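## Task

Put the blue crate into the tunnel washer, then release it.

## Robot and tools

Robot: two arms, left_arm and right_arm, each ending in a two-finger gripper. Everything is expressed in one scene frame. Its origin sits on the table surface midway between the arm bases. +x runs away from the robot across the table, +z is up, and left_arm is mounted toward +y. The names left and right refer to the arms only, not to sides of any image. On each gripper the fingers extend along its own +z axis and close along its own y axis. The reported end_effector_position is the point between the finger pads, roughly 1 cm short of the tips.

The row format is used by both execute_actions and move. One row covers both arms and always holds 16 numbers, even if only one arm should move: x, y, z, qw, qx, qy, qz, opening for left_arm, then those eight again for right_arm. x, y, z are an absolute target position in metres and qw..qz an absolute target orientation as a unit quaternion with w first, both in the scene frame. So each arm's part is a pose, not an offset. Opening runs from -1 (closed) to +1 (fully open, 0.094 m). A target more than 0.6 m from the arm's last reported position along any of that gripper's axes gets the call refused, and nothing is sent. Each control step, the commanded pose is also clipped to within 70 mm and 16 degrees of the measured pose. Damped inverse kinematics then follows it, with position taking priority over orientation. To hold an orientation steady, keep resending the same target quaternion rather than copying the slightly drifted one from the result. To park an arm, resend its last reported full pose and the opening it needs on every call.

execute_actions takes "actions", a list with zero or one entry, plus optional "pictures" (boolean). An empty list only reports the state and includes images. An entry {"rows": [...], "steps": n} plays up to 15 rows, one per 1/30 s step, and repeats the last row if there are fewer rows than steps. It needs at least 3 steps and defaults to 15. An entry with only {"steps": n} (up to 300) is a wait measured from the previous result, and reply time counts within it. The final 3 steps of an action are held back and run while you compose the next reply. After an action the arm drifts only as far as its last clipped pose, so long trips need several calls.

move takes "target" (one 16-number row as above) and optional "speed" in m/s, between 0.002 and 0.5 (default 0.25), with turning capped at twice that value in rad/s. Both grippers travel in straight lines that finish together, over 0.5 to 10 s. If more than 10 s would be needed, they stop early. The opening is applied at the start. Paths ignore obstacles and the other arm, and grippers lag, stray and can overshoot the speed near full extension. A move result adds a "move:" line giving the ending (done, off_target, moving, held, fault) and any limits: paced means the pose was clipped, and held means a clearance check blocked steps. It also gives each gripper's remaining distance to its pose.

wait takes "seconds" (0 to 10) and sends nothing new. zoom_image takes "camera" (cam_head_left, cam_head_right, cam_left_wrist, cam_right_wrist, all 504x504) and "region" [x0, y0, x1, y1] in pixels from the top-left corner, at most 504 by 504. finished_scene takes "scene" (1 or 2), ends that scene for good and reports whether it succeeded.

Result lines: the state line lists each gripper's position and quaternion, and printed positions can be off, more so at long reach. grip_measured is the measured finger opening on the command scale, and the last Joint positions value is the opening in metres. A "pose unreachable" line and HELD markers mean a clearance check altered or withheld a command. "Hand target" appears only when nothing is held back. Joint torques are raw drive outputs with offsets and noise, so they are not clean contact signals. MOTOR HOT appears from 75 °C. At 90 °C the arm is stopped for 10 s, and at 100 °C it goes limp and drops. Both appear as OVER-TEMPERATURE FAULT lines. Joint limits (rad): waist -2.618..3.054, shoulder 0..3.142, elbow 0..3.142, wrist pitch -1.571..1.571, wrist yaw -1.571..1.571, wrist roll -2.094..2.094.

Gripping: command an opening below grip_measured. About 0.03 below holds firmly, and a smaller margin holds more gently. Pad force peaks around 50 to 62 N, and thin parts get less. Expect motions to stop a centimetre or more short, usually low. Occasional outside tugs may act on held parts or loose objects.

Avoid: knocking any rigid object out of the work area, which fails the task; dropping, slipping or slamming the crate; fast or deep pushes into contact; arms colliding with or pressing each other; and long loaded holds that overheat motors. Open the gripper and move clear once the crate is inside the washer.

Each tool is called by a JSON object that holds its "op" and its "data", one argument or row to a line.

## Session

{"op": "execute_actions", "data": {
  "actions": []
}}

Scene clock: 0.00 s of 4200.00 s.
left_arm: end_effector_position=(+0.4184, +0.2053, +0.2521) grip_measured=+1.000 end_effector_quat_wxyz=(+0.251, -0.279, +0.849, -0.372) | right_arm: end_effector_position=(+0.6692, -0.1502, +0.2778) grip_measured=+1.000 end_effector_quat_wxyz=(+0.552, -0.266, +0.789, +0.046)
Joint positions: left_arm=[ 0.055  1.642  1.501 -0.614  0.513 -0.86   0.094] | right_arm=[ 0.195  2.25   2.212 -0.368 -0.199 -0.327  0.094]
Joint velocities: left_arm=[-0.007 -0.007 -0.002 -0.037 -0.022 -0.051  0.   ] | right_arm=[-0.012  0.007 -0.022 -0.007  0.066 -0.022  0.   ]
Joint torques (N m, as the arm reports them, + toward a larger angle): no reading
Hand target (left_arm): +0.419, +0.205, +0.264; +0.265, -0.269, +0.846, -0.377
Hand target (right_arm): +0.667, -0.150, +0.290; +0.560, -0.266, +0.783, +0.045

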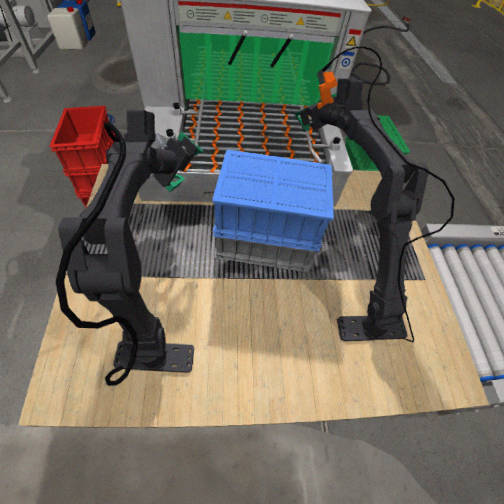

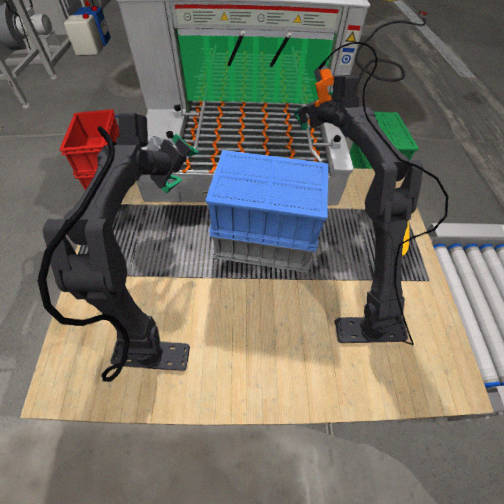

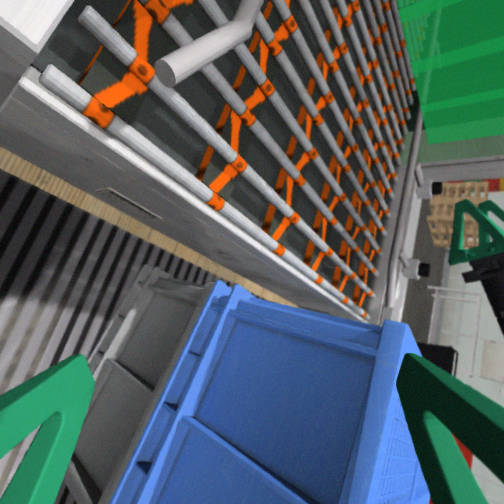

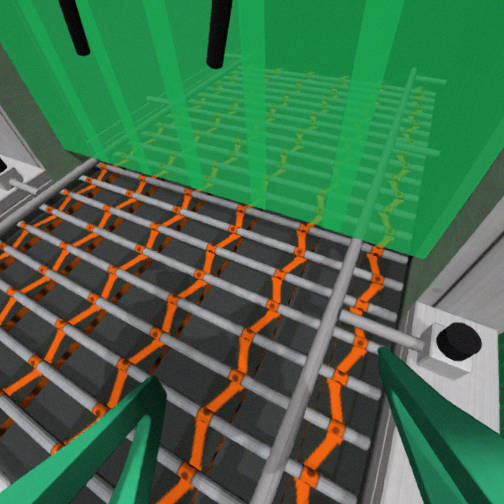

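{"op": "move", "data": {
  "target": [0.36,0.22,0.25,0.596,0.38,0.596,-0.38,-0.3,0.42,-0.27,0.3,0.641,-0.299,0.641,0.299,-0.3]
}}

{"op": "move", "data": {
  "target": [0.35,0.165,0.24,0.54,0.456,0.54,-0.456,-0.3,0.31,-0.205,0.235,0.565,-0.425,0.565,0.425,-0.3]
}}

Scene clock: 4.20 s of 4200.00 s.
left_arm: end_effector_position=(+0.3618, +0.2169, +0.2566) grip_measured=-0.297 end_effector_quat_wxyz=(+0.601, +0.386, +0.591, -0.375) | right_arm: end_effector_position=(+0.4277, -0.2733, +0.2983) grip_measured=-0.297 end_effector_quat_wxyz=(+0.638, -0.295, +0.644, +0.302)
Joint positions: left_arm=[0.315 1.667 0.901 0.786 1.396 0.002 0.033] | right_arm=[-0.335  1.459  0.891  0.558 -1.211  0.003  0.033]
Joint velocities: left_arm=[ 0.002 -0.002 -0.037  0.139  0.022 -0.095 -0.001] | right_arm=[ 0.007 -0.007 -0.002 -0.022  0.022  0.007  0.001]
Joint torques (N m, as the arm reports them, + toward a larger angle): left_arm=[ 0.97 -6.47  5.05  1.34  0.05 -0.11] | right_arm=[-0.92 -6.84  7.2   1.55 -0.06  0.07]
Hand target (left_arm): +0.361, +0.221, +0.250; +0.598, +0.379, +0.596, -0.380
Hand target (right_arm): +0.422, -0.275, +0.304; +0.642, -0.297, +0.640, +0.299
Off the commanded pose (left_arm): 0.008 m, 1 deg.
Off the commanded pose (right_arm): 0.009 m, 1 deg.
Kept back: nothing.
move: done

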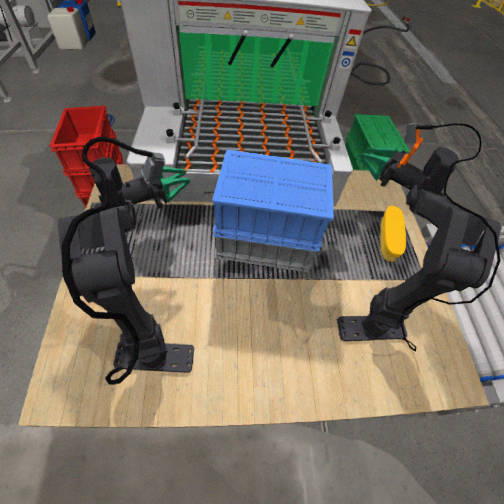

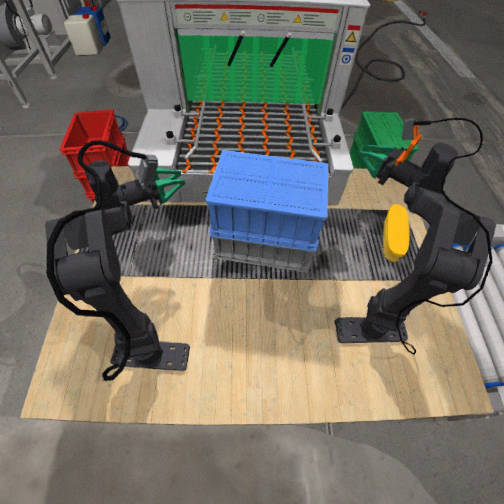

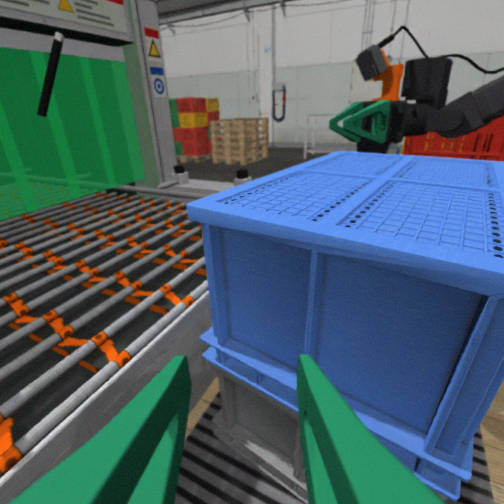

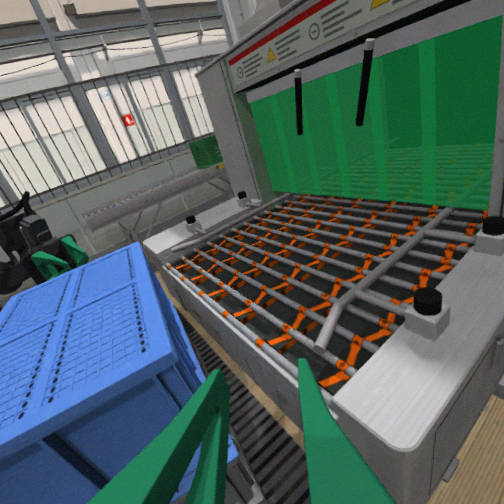

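Scene clock: 5.60 s of 4200.00 s.
left_arm: end_effector_position=(+0.3479, +0.1678, +0.2344) grip_measured=-0.297 end_effector_quat_wxyz=(+0.536, +0.442, +0.552, -0.460) | right_arm: end_effector_position=(+0.3157, -0.2110, +0.2324) grip_measured=-0.297 end_effector_quat_wxyz=(+0.564, -0.409, +0.578, +0.426)
Joint positions: left_arm=[0.197 1.777 0.949 0.793 1.526 0.002 0.033] | right_arm=[-0.292  1.339  0.53   0.712 -1.558 -0.067  0.033]
Joint velocities: left_arm=[ 0.007  0.002 -0.017 -0.022 -0.051  0.022 -0.001] | right_arm=[-0.007  0.007 -0.002  0.051 -0.007 -0.095 -0.   ]
Joint torques (N m, as the arm reports them, + toward a larger angle): left_arm=[-0.73 -7.5   7.57  1.31  0.09  0.06] | right_arm=[ 0.94 -5.13  6.51  1.35 -0.11 -0.08]
Hand target (left_arm): +0.350, +0.164, +0.240; +0.540, +0.456, +0.540, -0.456
Hand target (right_arm): +0.309, -0.206, +0.236; +0.566, -0.424, +0.566, +0.424
Off the commanded pose (left_arm): 0.007 m, 2 deg.
Off the commanded pose (right_arm): 0.009 m, 2 deg.
joint sent to its limit (right arm) — the command would take joint 5 (wrist yaw) past its lower limit, so that joint was sent only as far as its limit.
Kept back: nothing.
move: done

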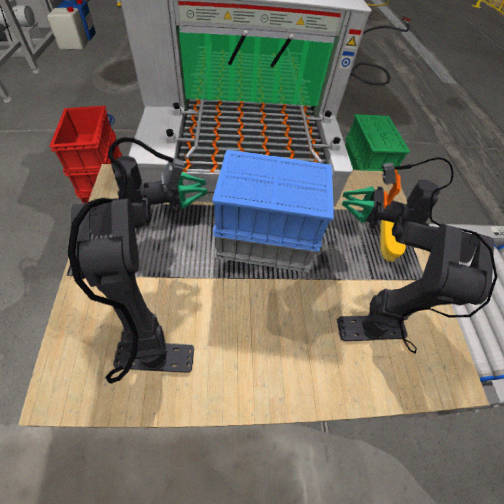

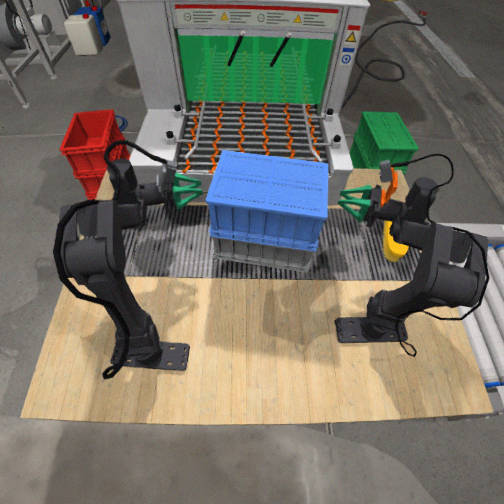

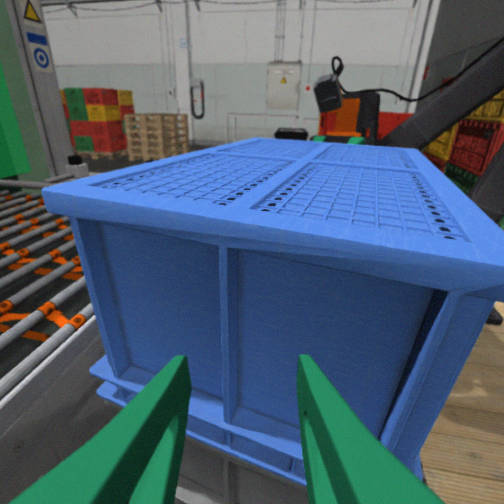

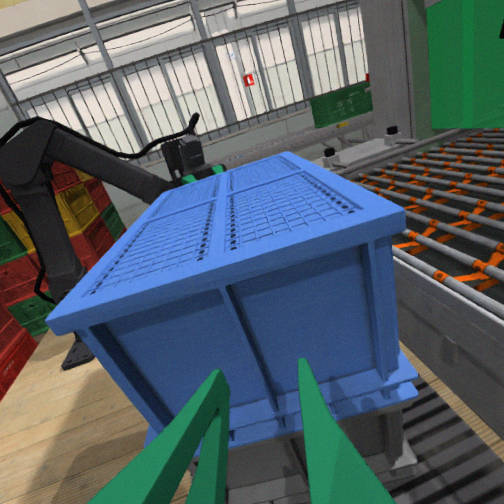

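{"op": "move", "data": {
  "target": [0.36,0.115,0.24,0.51,0.49,0.51,-0.49,-0.3,0.318,-0.158,0.235,0.55,-0.444,0.55,0.444,-0.3],
  "speed": 0.05
}}

{"op": "move", "data": {
  "target": [0.36,0.1,0.24,0.51,0.49,0.51,-0.49,-1,0.318,-0.148,0.235,0.55,-0.444,0.55,0.444,-1],
  "speed": 0.02
}}

Scene clock: 7.57 s of 4200.00 s.
left_arm: end_effector_position=(+0.3587, +0.1238, +0.2360) grip_measured=-0.297 end_effector_quat_wxyz=(+0.514, +0.483, +0.516, -0.486) | right_arm: end_effector_position=(+0.3131, -0.1617, +0.2319) grip_measured=-0.297 end_effector_quat_wxyz=(+0.549, -0.443, +0.552, +0.444)
Joint positions: left_arm=[0.078 1.876 1.076 0.793 1.532 0.002 0.033] | right_arm=[-0.1    1.375  0.53   0.82  -1.46  -0.02   0.033]
Joint velocities: left_arm=[-0.012  0.007 -0.012 -0.037 -0.051 -0.022  0.001] | right_arm=[-0.007  0.007 -0.007 -0.022 -0.007  0.007  0.   ]
Joint torques (N m, as the arm reports them, + toward a larger angle): left_arm=[-1.78 -8.5   7.62  1.16 -0.04 -0.1 ] | right_arm=[ 1.51 -2.87  8.6   1.4   0.2   0.06]
Hand target (left_arm): +0.360, +0.114, +0.240; +0.510, +0.490, +0.510, -0.490
Hand target (right_arm): +0.317, -0.157, +0.235; +0.550, -0.445, +0.550, +0.444
Off the commanded pose (left_arm): 0.010 m, 1 deg.
Off the commanded pose (right_arm): 0.007 m, 0 deg.
Kept back: nothing.
move: done

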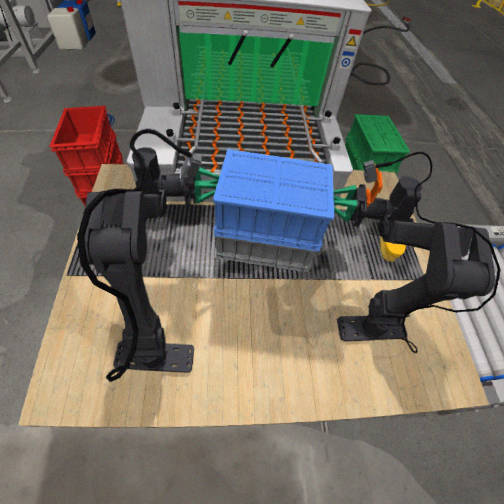

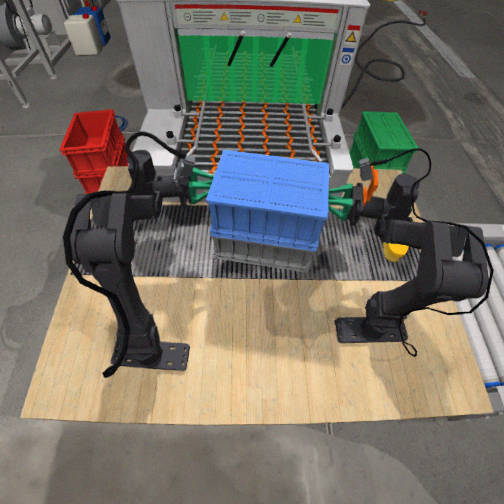

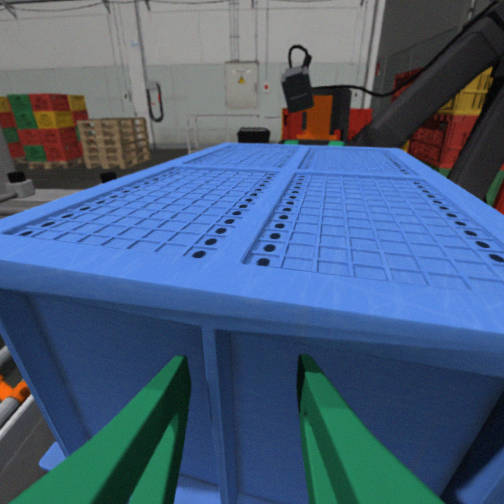

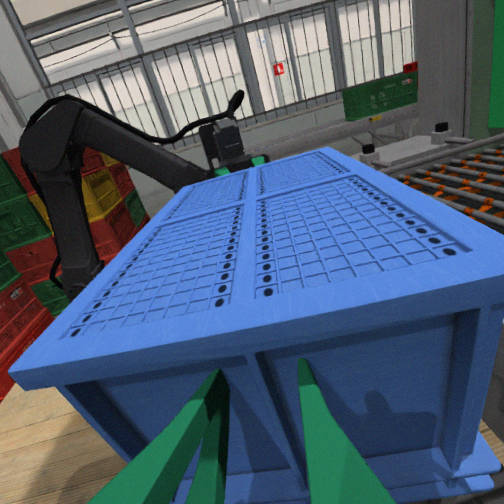

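Scene clock: 9.00 s of 4200.00 s.
left_arm: end_effector_position=(+0.3665, +0.1244, +0.2359) grip_measured=-0.955 end_effector_quat_wxyz=(+0.524, +0.472, +0.527, -0.474) | right_arm: end_effector_position=(+0.3164, -0.1587, +0.2321) grip_measured=-0.944 end_effector_quat_wxyz=(+0.553, -0.440, +0.555, +0.438)
Joint positions: left_arm=[0.078 1.876 1.076 0.794 1.488 0.002 0.002] | right_arm=[-0.086  1.375  0.53   0.824 -1.428 -0.02   0.003]
Joint velocities: left_arm=[ 0.002  0.002 -0.012 -0.051 -0.022 -0.066 -0.001] | right_arm=[ 0.007 -0.007  0.002  0.007  0.022 -0.022  0.   ]
Joint torques (N m, as the arm reports them, + toward a larger angle): left_arm=[-4.47 -8.66  7.54  1.18  0.07 -0.09] | right_arm=[ 3.33 -3.01  8.51  1.45  0.23  0.11]
Hand target (left_arm): +0.359, +0.101, +0.240; +0.510, +0.490, +0.510, -0.490
Hand target (right_arm): +0.317, -0.148, +0.235; +0.550, -0.445, +0.550, +0.444
Off the commanded pose (left_arm): 0.026 m, 4 deg.
Off the commanded pose (right_arm): 0.011 m, 1 deg.
Kept back: nothing.
move: off_target (left_arm, right_arm)

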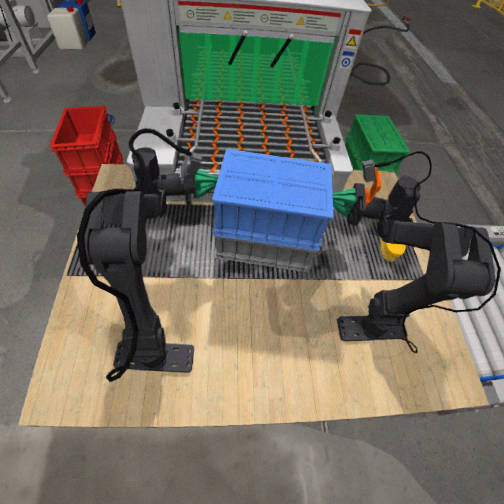

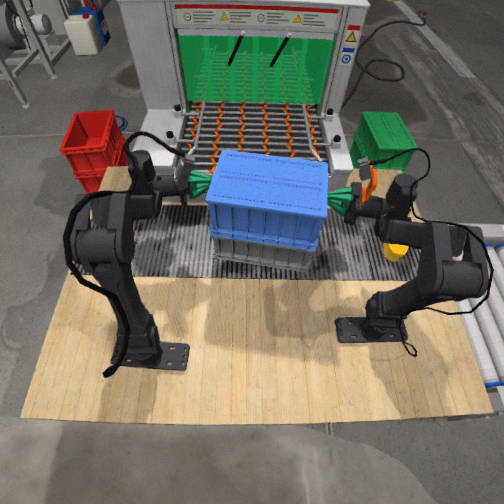

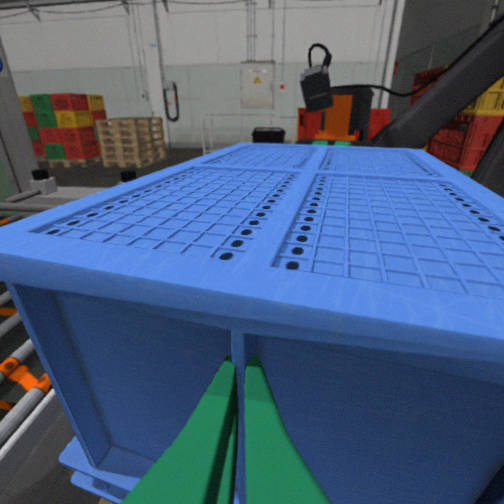

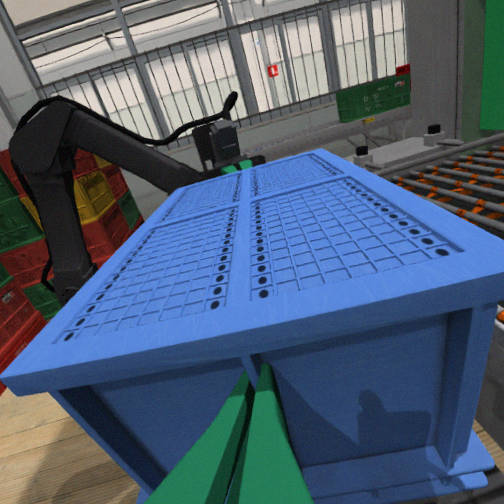

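{"op": "move", "data": {
  "target": [0.36,0.1,0.36,0.51,0.49,0.51,-0.49,-1,0.318,-0.148,0.355,0.55,-0.444,0.55,0.444,-1],
  "speed": 0.08
}}

{"op": "move", "data": {
  "target": [0.545,0.145,0.345,0.55,0.444,0.55,-0.444,-1,0.545,-0.098,0.34,0.51,-0.49,0.51,0.49,-1],
  "speed": 0.08
}}

{"op": "move", "data": {
  "target": [0.56,0.145,0.295,0.55,0.444,0.55,-0.444,-1,0.56,-0.098,0.29,0.51,-0.49,0.51,0.49,-1],
  "speed": 0.05
}}

Scene clock: 11.47 s of 4200.00 s.
left_arm: end_effector_position=(+0.3791, +0.1227, +0.3312) grip_measured=-0.955 end_effector_quat_wxyz=(+0.503, +0.449, +0.546, -0.497) | right_arm: end_effector_position=(+0.3273, -0.1601, +0.3319) grip_measured=-0.944 end_effector_quat_wxyz=(+0.533, -0.413, +0.578, +0.460)
Joint positions: left_arm=[ 0.073  1.793  1.369  0.437  1.486 -0.105  0.002] | right_arm=[-0.087  1.245  0.881  0.308 -1.422  0.036  0.003]
Joint velocities: left_arm=[ 0.007 -0.007  0.027 -0.154  0.007  0.081 -0.   ] | right_arm=[-0.002 -0.007  0.012 -0.11  -0.022 -0.051 -0.   ]
Joint torques (N m, as the arm reports them, + toward a larger angle): left_arm=[ -3.93 -12.75   8.91   1.28   0.1    0.07] | right_arm=[ 3.14 -5.68 11.58  1.5   0.14 -0.11]
Hand target (left_arm): +0.359, +0.102, +0.359; +0.511, +0.488, +0.508, -0.492
Hand target (right_arm): +0.317, -0.149, +0.355; +0.551, -0.443, +0.549, +0.445
Off the commanded pose (left_arm): 0.041 m, 6 deg.
Off the commanded pose (right_arm): 0.028 m, 6 deg.
Kept back: nothing.
move: off_target (left_arm, right_arm)

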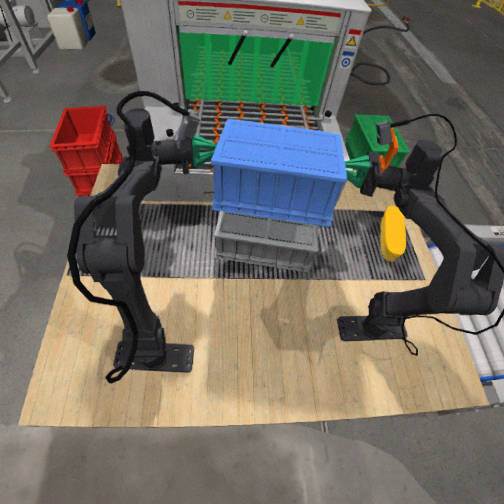

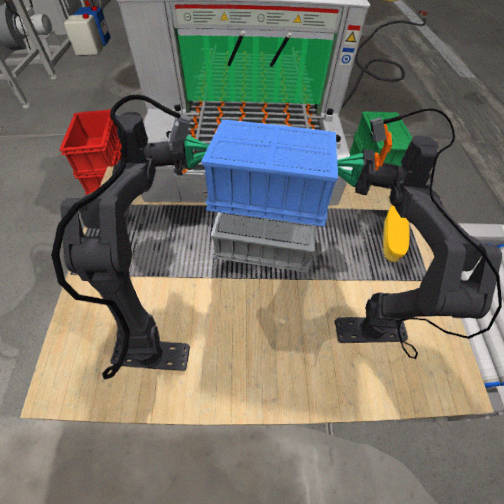

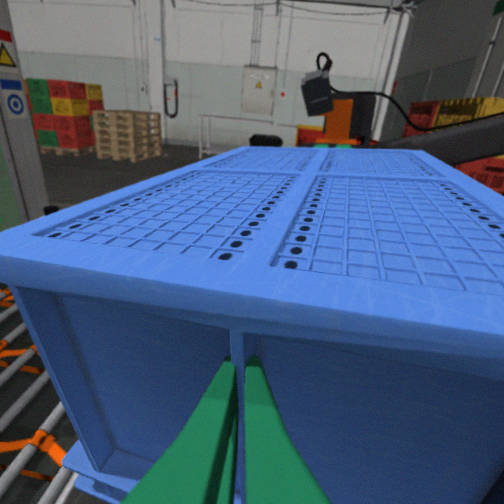

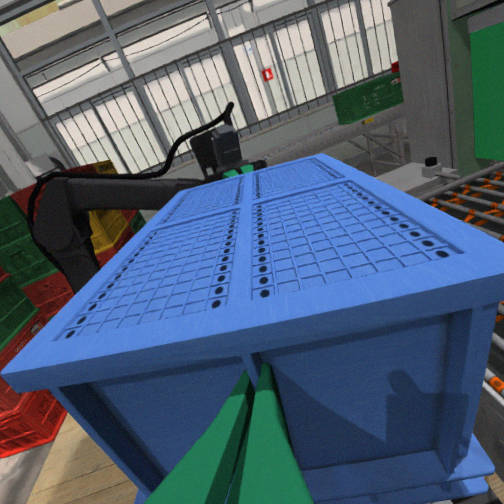

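Scene clock: 15.43 s of 4200.00 s.
left_arm: end_effector_position=(+0.5544, +0.1691, +0.3225) grip_measured=-0.955 end_effector_quat_wxyz=(+0.545, +0.414, +0.577, -0.446) | right_arm: end_effector_position=(+0.5523, -0.1133, +0.3179) grip_measured=-0.944 end_effector_quat_wxyz=(+0.502, -0.465, +0.535, +0.497)
Joint positions: left_arm=[ 0.144  2.474  2.413  0.02   1.396 -0.022  0.002] | right_arm=[ 0.041  2.255  2.005  0.218 -1.458  0.033  0.003]
Joint velocities: left_arm=[ 0.007 -0.002 -0.007 -0.022  0.037 -0.007  0.   ] | right_arm=[ 0.002  0.032  0.017  0.007 -0.022  0.007 -0.   ]
Joint torques (N m, as the arm reports them, + toward a larger angle): left_arm=[ -2.95 -16.11   8.73   1.39   0.12   0.08] | right_arm=[  2.86 -12.61  10.93   1.42   0.01  -0.1 ]
Hand target (left_arm): +0.543, +0.146, +0.342; +0.551, +0.444, +0.550, -0.444
Hand target (right_arm): +0.543, -0.095, +0.335; +0.510, -0.489, +0.509, +0.491
Off the commanded pose (left_arm): 0.034 m, 5 deg.
Off the commanded pose (right_arm): 0.028 m, 4 deg.
Kept back: nothing.
move: off_target (left_arm, right_arm)

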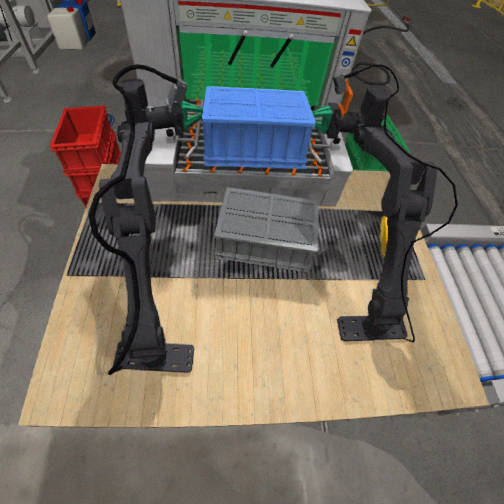

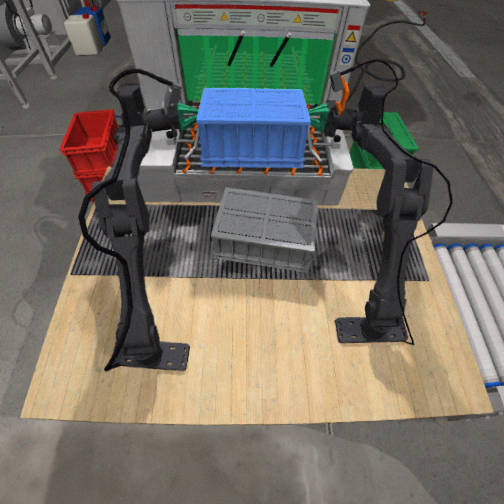

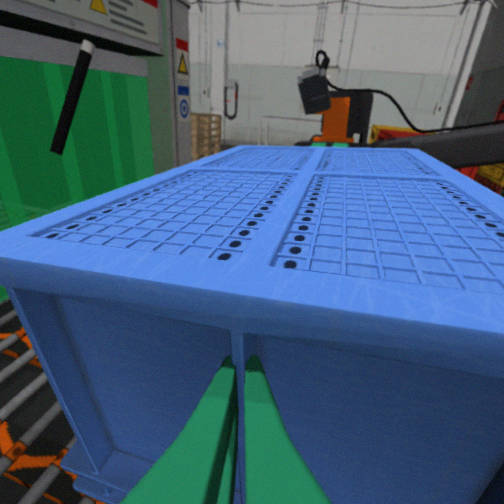

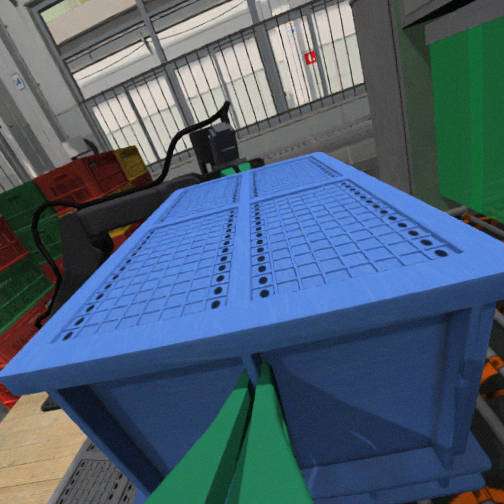

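Scene clock: 16.57 s of 4200.00 s.
left_arm: end_effector_position=(+0.5689, +0.1697, +0.2789) grip_measured=-0.955 end_effector_quat_wxyz=(+0.541, +0.414, +0.580, -0.447) | right_arm: end_effector_position=(+0.5669, -0.1137, +0.2750) grip_measured=-0.944 end_effector_quat_wxyz=(+0.497, -0.466, +0.536, +0.498)
Joint positions: left_arm=[0.143 2.554 2.405 0.058 1.398 0.019 0.002] | right_arm=[ 0.039  2.342  2.005  0.242 -1.466 -0.025  0.003]
Joint velocities: left_arm=[ 0.007 -0.007  0.002  0.066 -0.051 -0.022 -0.   ] | right_arm=[-0.007 -0.007  0.017  0.095 -0.037 -0.007 -0.001]
Joint torques (N m, as the arm reports them, + toward a larger angle): left_arm=[ -2.97 -16.92   6.7    1.62   0.15   0.06] | right_arm=[  2.41 -13.53   9.09   1.61  -0.03  -0.09]
Hand target (left_arm): +0.559, +0.146, +0.295; +0.549, +0.445, +0.551, -0.443
Hand target (right_arm): +0.559, -0.098, +0.290; +0.509, -0.491, +0.511, +0.489
Off the commanded pose (left_arm): 0.031 m, 5 deg.
Off the commanded pose (right_arm): 0.023 m, 4 deg.
Kept back: nothing.
move: off_target (left_arm, right_arm)

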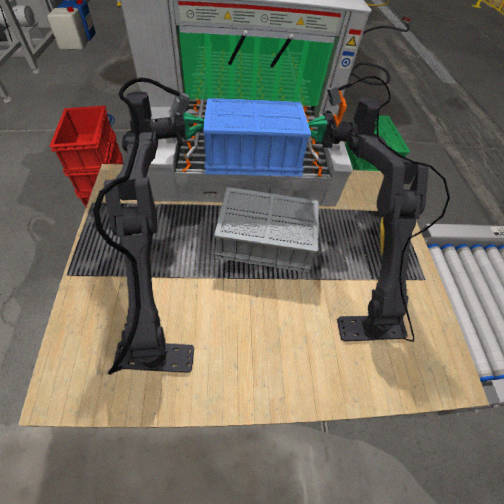

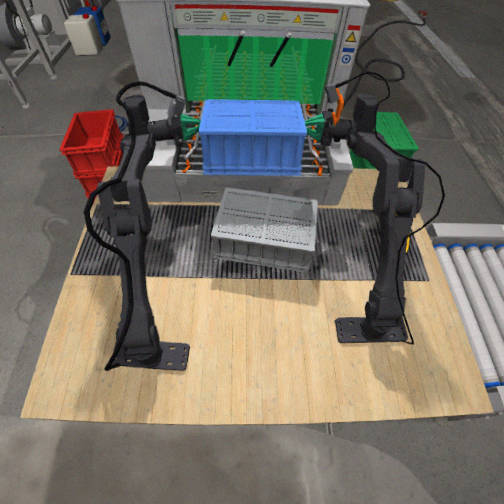

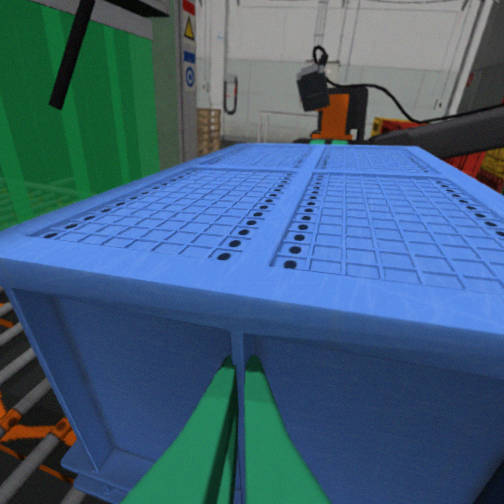

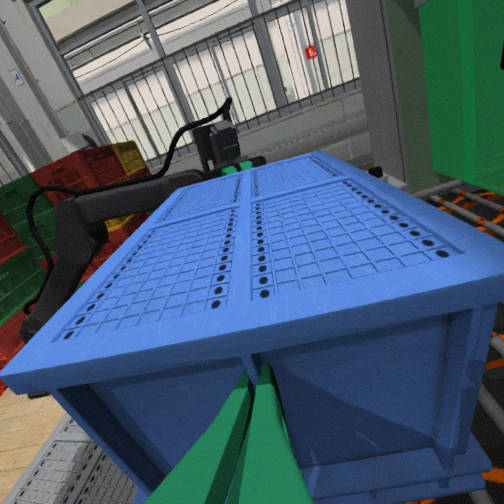

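{"op": "move", "data": {
  "target": [0.565,0.141,0.268,0.55,0.444,0.55,-0.444,-1,0.565,-0.102,0.265,0.51,-0.49,0.51,0.49,-1],
  "speed": 0.03
}}

{"op": "move", "data": {
  "target": [0.55,0.215,0.28,0.57,0.42,0.57,-0.42,-0.6,0.55,-0.165,0.275,0.55,-0.444,0.55,0.444,-0.6],
  "speed": 0.08
}}

{"op": "wait", "data": {
  "seconds": 8
}}

Scene clock: 18.50 s of 4200.00 s.
left_arm: end_effector_position=(+0.5724, +0.1692, +0.2634) grip_measured=-0.955 end_effector_quat_wxyz=(+0.558, +0.429, +0.564, -0.431) | right_arm: end_effector_position=(+0.5707, -0.1136, +0.2578) grip_measured=-0.944 end_effector_quat_wxyz=(+0.511, -0.483, +0.519, +0.486)
Joint positions: left_arm=[0.141 2.565 2.339 0.199 1.393 0.02  0.002] | right_arm=[ 0.038  2.376  1.982  0.34  -1.472 -0.044  0.003]
Joint velocities: left_arm=[ 0.002 -0.012 -0.012  0.037 -0.051 -0.081  0.001] | right_arm=[-0.002 -0.007 -0.017 -0.007  0.007 -0.007  0.   ]
Joint torques (N m, as the arm reports them, + toward a larger angle): left_arm=[ -3.42 -16.1    6.38   1.44   0.07  -0.18] | right_arm=[  1.76 -13.31   8.08   1.48  -0.01   0.15]
Hand target (left_arm): +0.564, +0.142, +0.268; +0.550, +0.444, +0.550, -0.444
Hand target (right_arm): +0.565, -0.102, +0.265; +0.509, -0.490, +0.511, +0.490
Off the commanded pose (left_arm): 0.030 m, 3 deg.
Off the commanded pose (right_arm): 0.015 m, 1 deg.
Kept back: nothing.
move: off_target (left_arm, right_arm)

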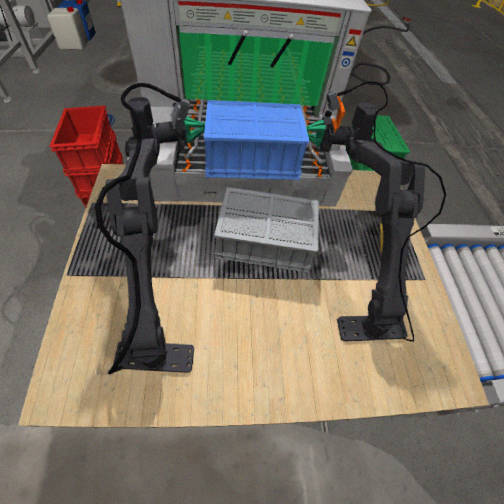

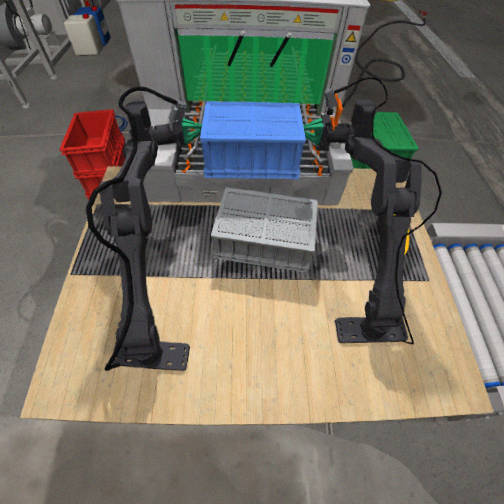

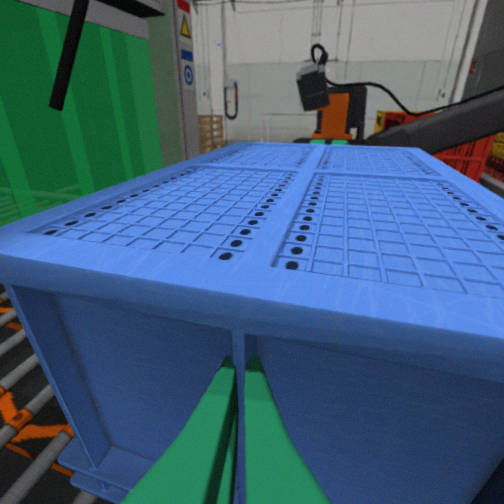

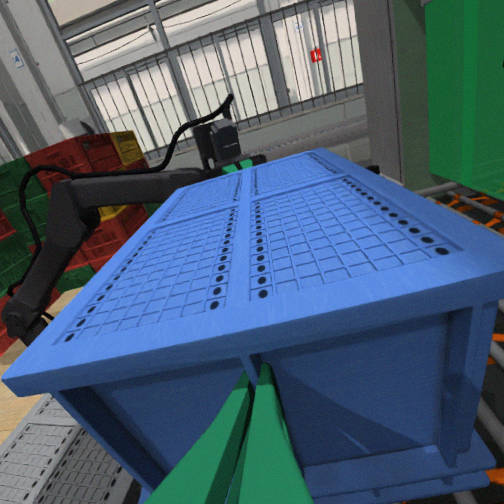

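Scene clock: 19.80 s of 4200.00 s.
left_arm: end_effector_position=(+0.5566, +0.2116, +0.2622) grip_measured=-0.603 end_effector_quat_wxyz=(+0.560, +0.412, +0.578, -0.427) | right_arm: end_effector_position=(+0.5530, -0.1614, +0.2651) grip_measured=-0.603 end_effector_quat_wxyz=(+0.541, -0.446, +0.552, +0.451)
Joint positions: left_arm=[0.219 2.46  2.149 0.258 1.433 0.02  0.019] | right_arm=[-0.05   2.196  1.702  0.45  -1.428 -0.028  0.019]
Joint velocities: left_arm=[ 0.002 -0.017 -0.012 -0.022 -0.037 -0.022 -0.   ] | right_arm=[-0.012 -0.007 -0.007  0.081  0.022 -0.037  0.001]
Joint torques (N m, as the arm reports them, + toward a larger angle): left_arm=[  0.7  -17.66   6.07   1.37   0.1   -0.13] | right_arm=[ -0.66 -13.19   7.26   1.4    0.07   0.09]
Hand target (left_arm): +0.551, +0.215, +0.280; +0.569, +0.420, +0.569, -0.419
Hand target (right_arm): +0.551, -0.166, +0.276; +0.550, -0.445, +0.550, +0.444
Off the commanded pose (left_arm): 0.019 m, 2 deg.
Off the commanded pose (right_arm): 0.011 m, 1 deg.
Kept back: nothing.
move: off_target (left_arm, right_arm)

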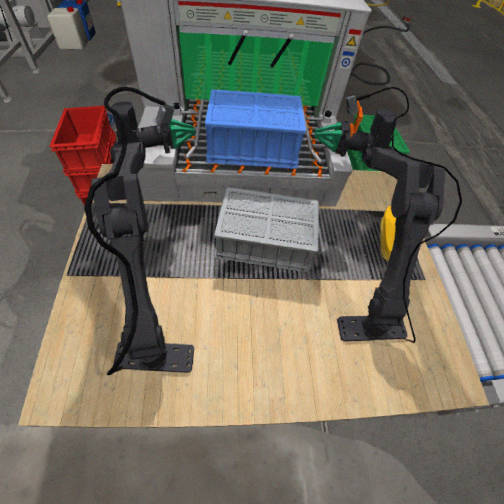

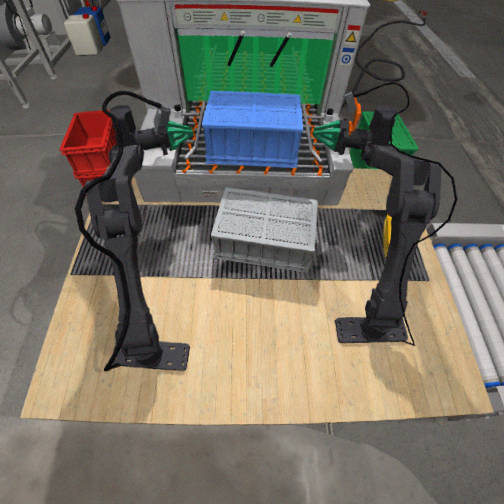

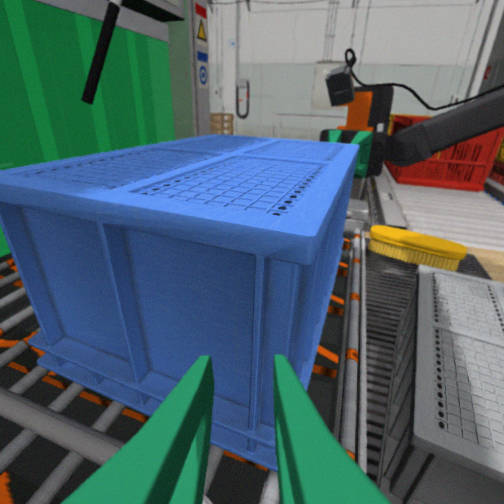

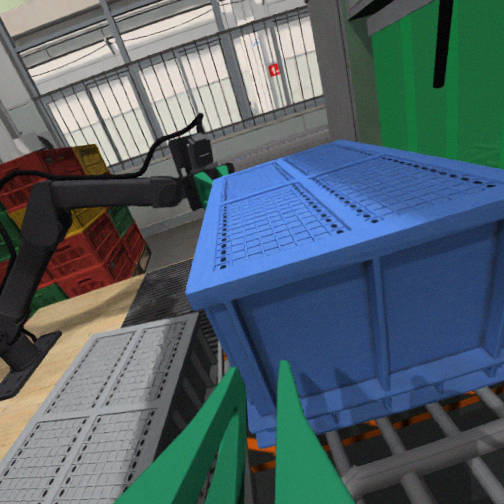

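Scene clock: 27.80 s of 4200.00 s.
left_arm: end_effector_position=(+0.5565, +0.2116, +0.2627) grip_measured=-0.603 end_effector_quat_wxyz=(+0.561, +0.413, +0.577, -0.426) | right_arm: end_effector_position=(+0.5532, -0.1614, +0.2657) grip_measured=-0.603 end_effector_quat_wxyz=(+0.542, -0.446, +0.551, +0.451)
Joint positions: left_arm=[0.219 2.46  2.149 0.263 1.434 0.019 0.019] | right_arm=[-0.05   2.196  1.701  0.458 -1.427 -0.023  0.019]
Joint velocities: left_arm=[-0.017 -0.002  0.007 -0.051 -0.037 -0.022 -0.001] | right_arm=[ 0.012  0.007  0.002 -0.081  0.022 -0.022  0.001]
Joint torques (N m, as the arm reports them, + toward a larger angle): left_arm=[  0.67 -17.65   6.05   1.37   0.09  -0.12] | right_arm=[ -0.69 -13.2    7.19   1.4    0.08   0.07]
Hand target (left_arm): +0.551, +0.215, +0.280; +0.569, +0.420, +0.570, -0.419
Hand target (right_arm): +0.551, -0.166, +0.276; +0.550, -0.445, +0.551, +0.444
Off the commanded pose (left_arm): 0.019 m, 2 deg.
Off the commanded pose (right_arm): 0.010 m, 1 deg.
Kept back: nothing.
Steps of this call (steps 1 to 240: nothing new was sent). Readings (end_effector_position):
1: left_arm (+0.5566, +0.2116, +0.2623) | right_arm (+0.5531, -0.1614, +0.2652)
2: left_arm (+0.5566, +0.2116, +0.2623) | right_arm (+0.5530, -0.1614, +0.2652)
4: left_arm (+0.5565, +0.2116, +0.2625) | right_arm (+0.5531, -0.1614, +0.2653)
8: left_arm (+0.5565, +0.2116, +0.2626) | right_arm (+0.5531, -0.1614, +0.2655)
240: the state above

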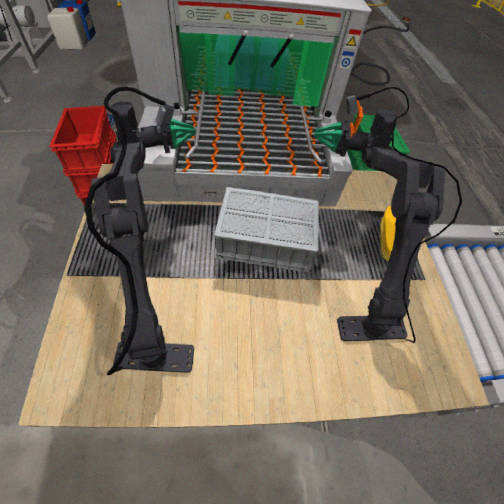

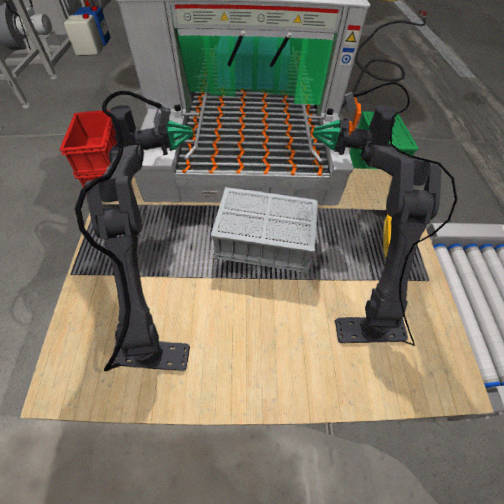

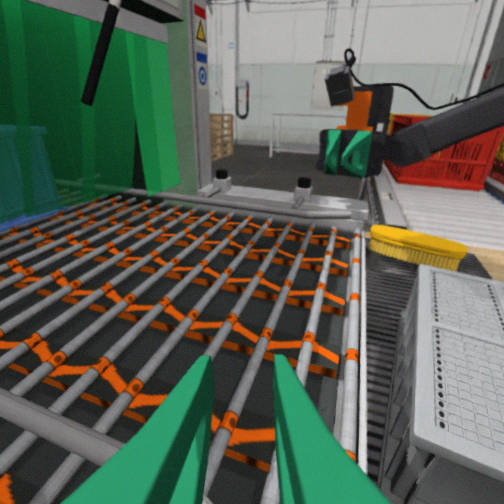

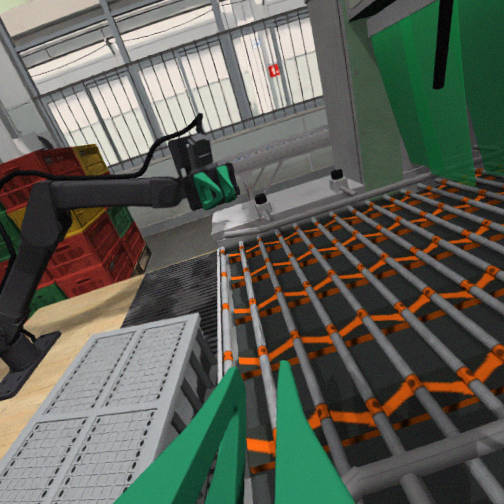

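{"op": "finished_scene", "data": {
  "scene": 2
}}

The scene is finished: the task was done.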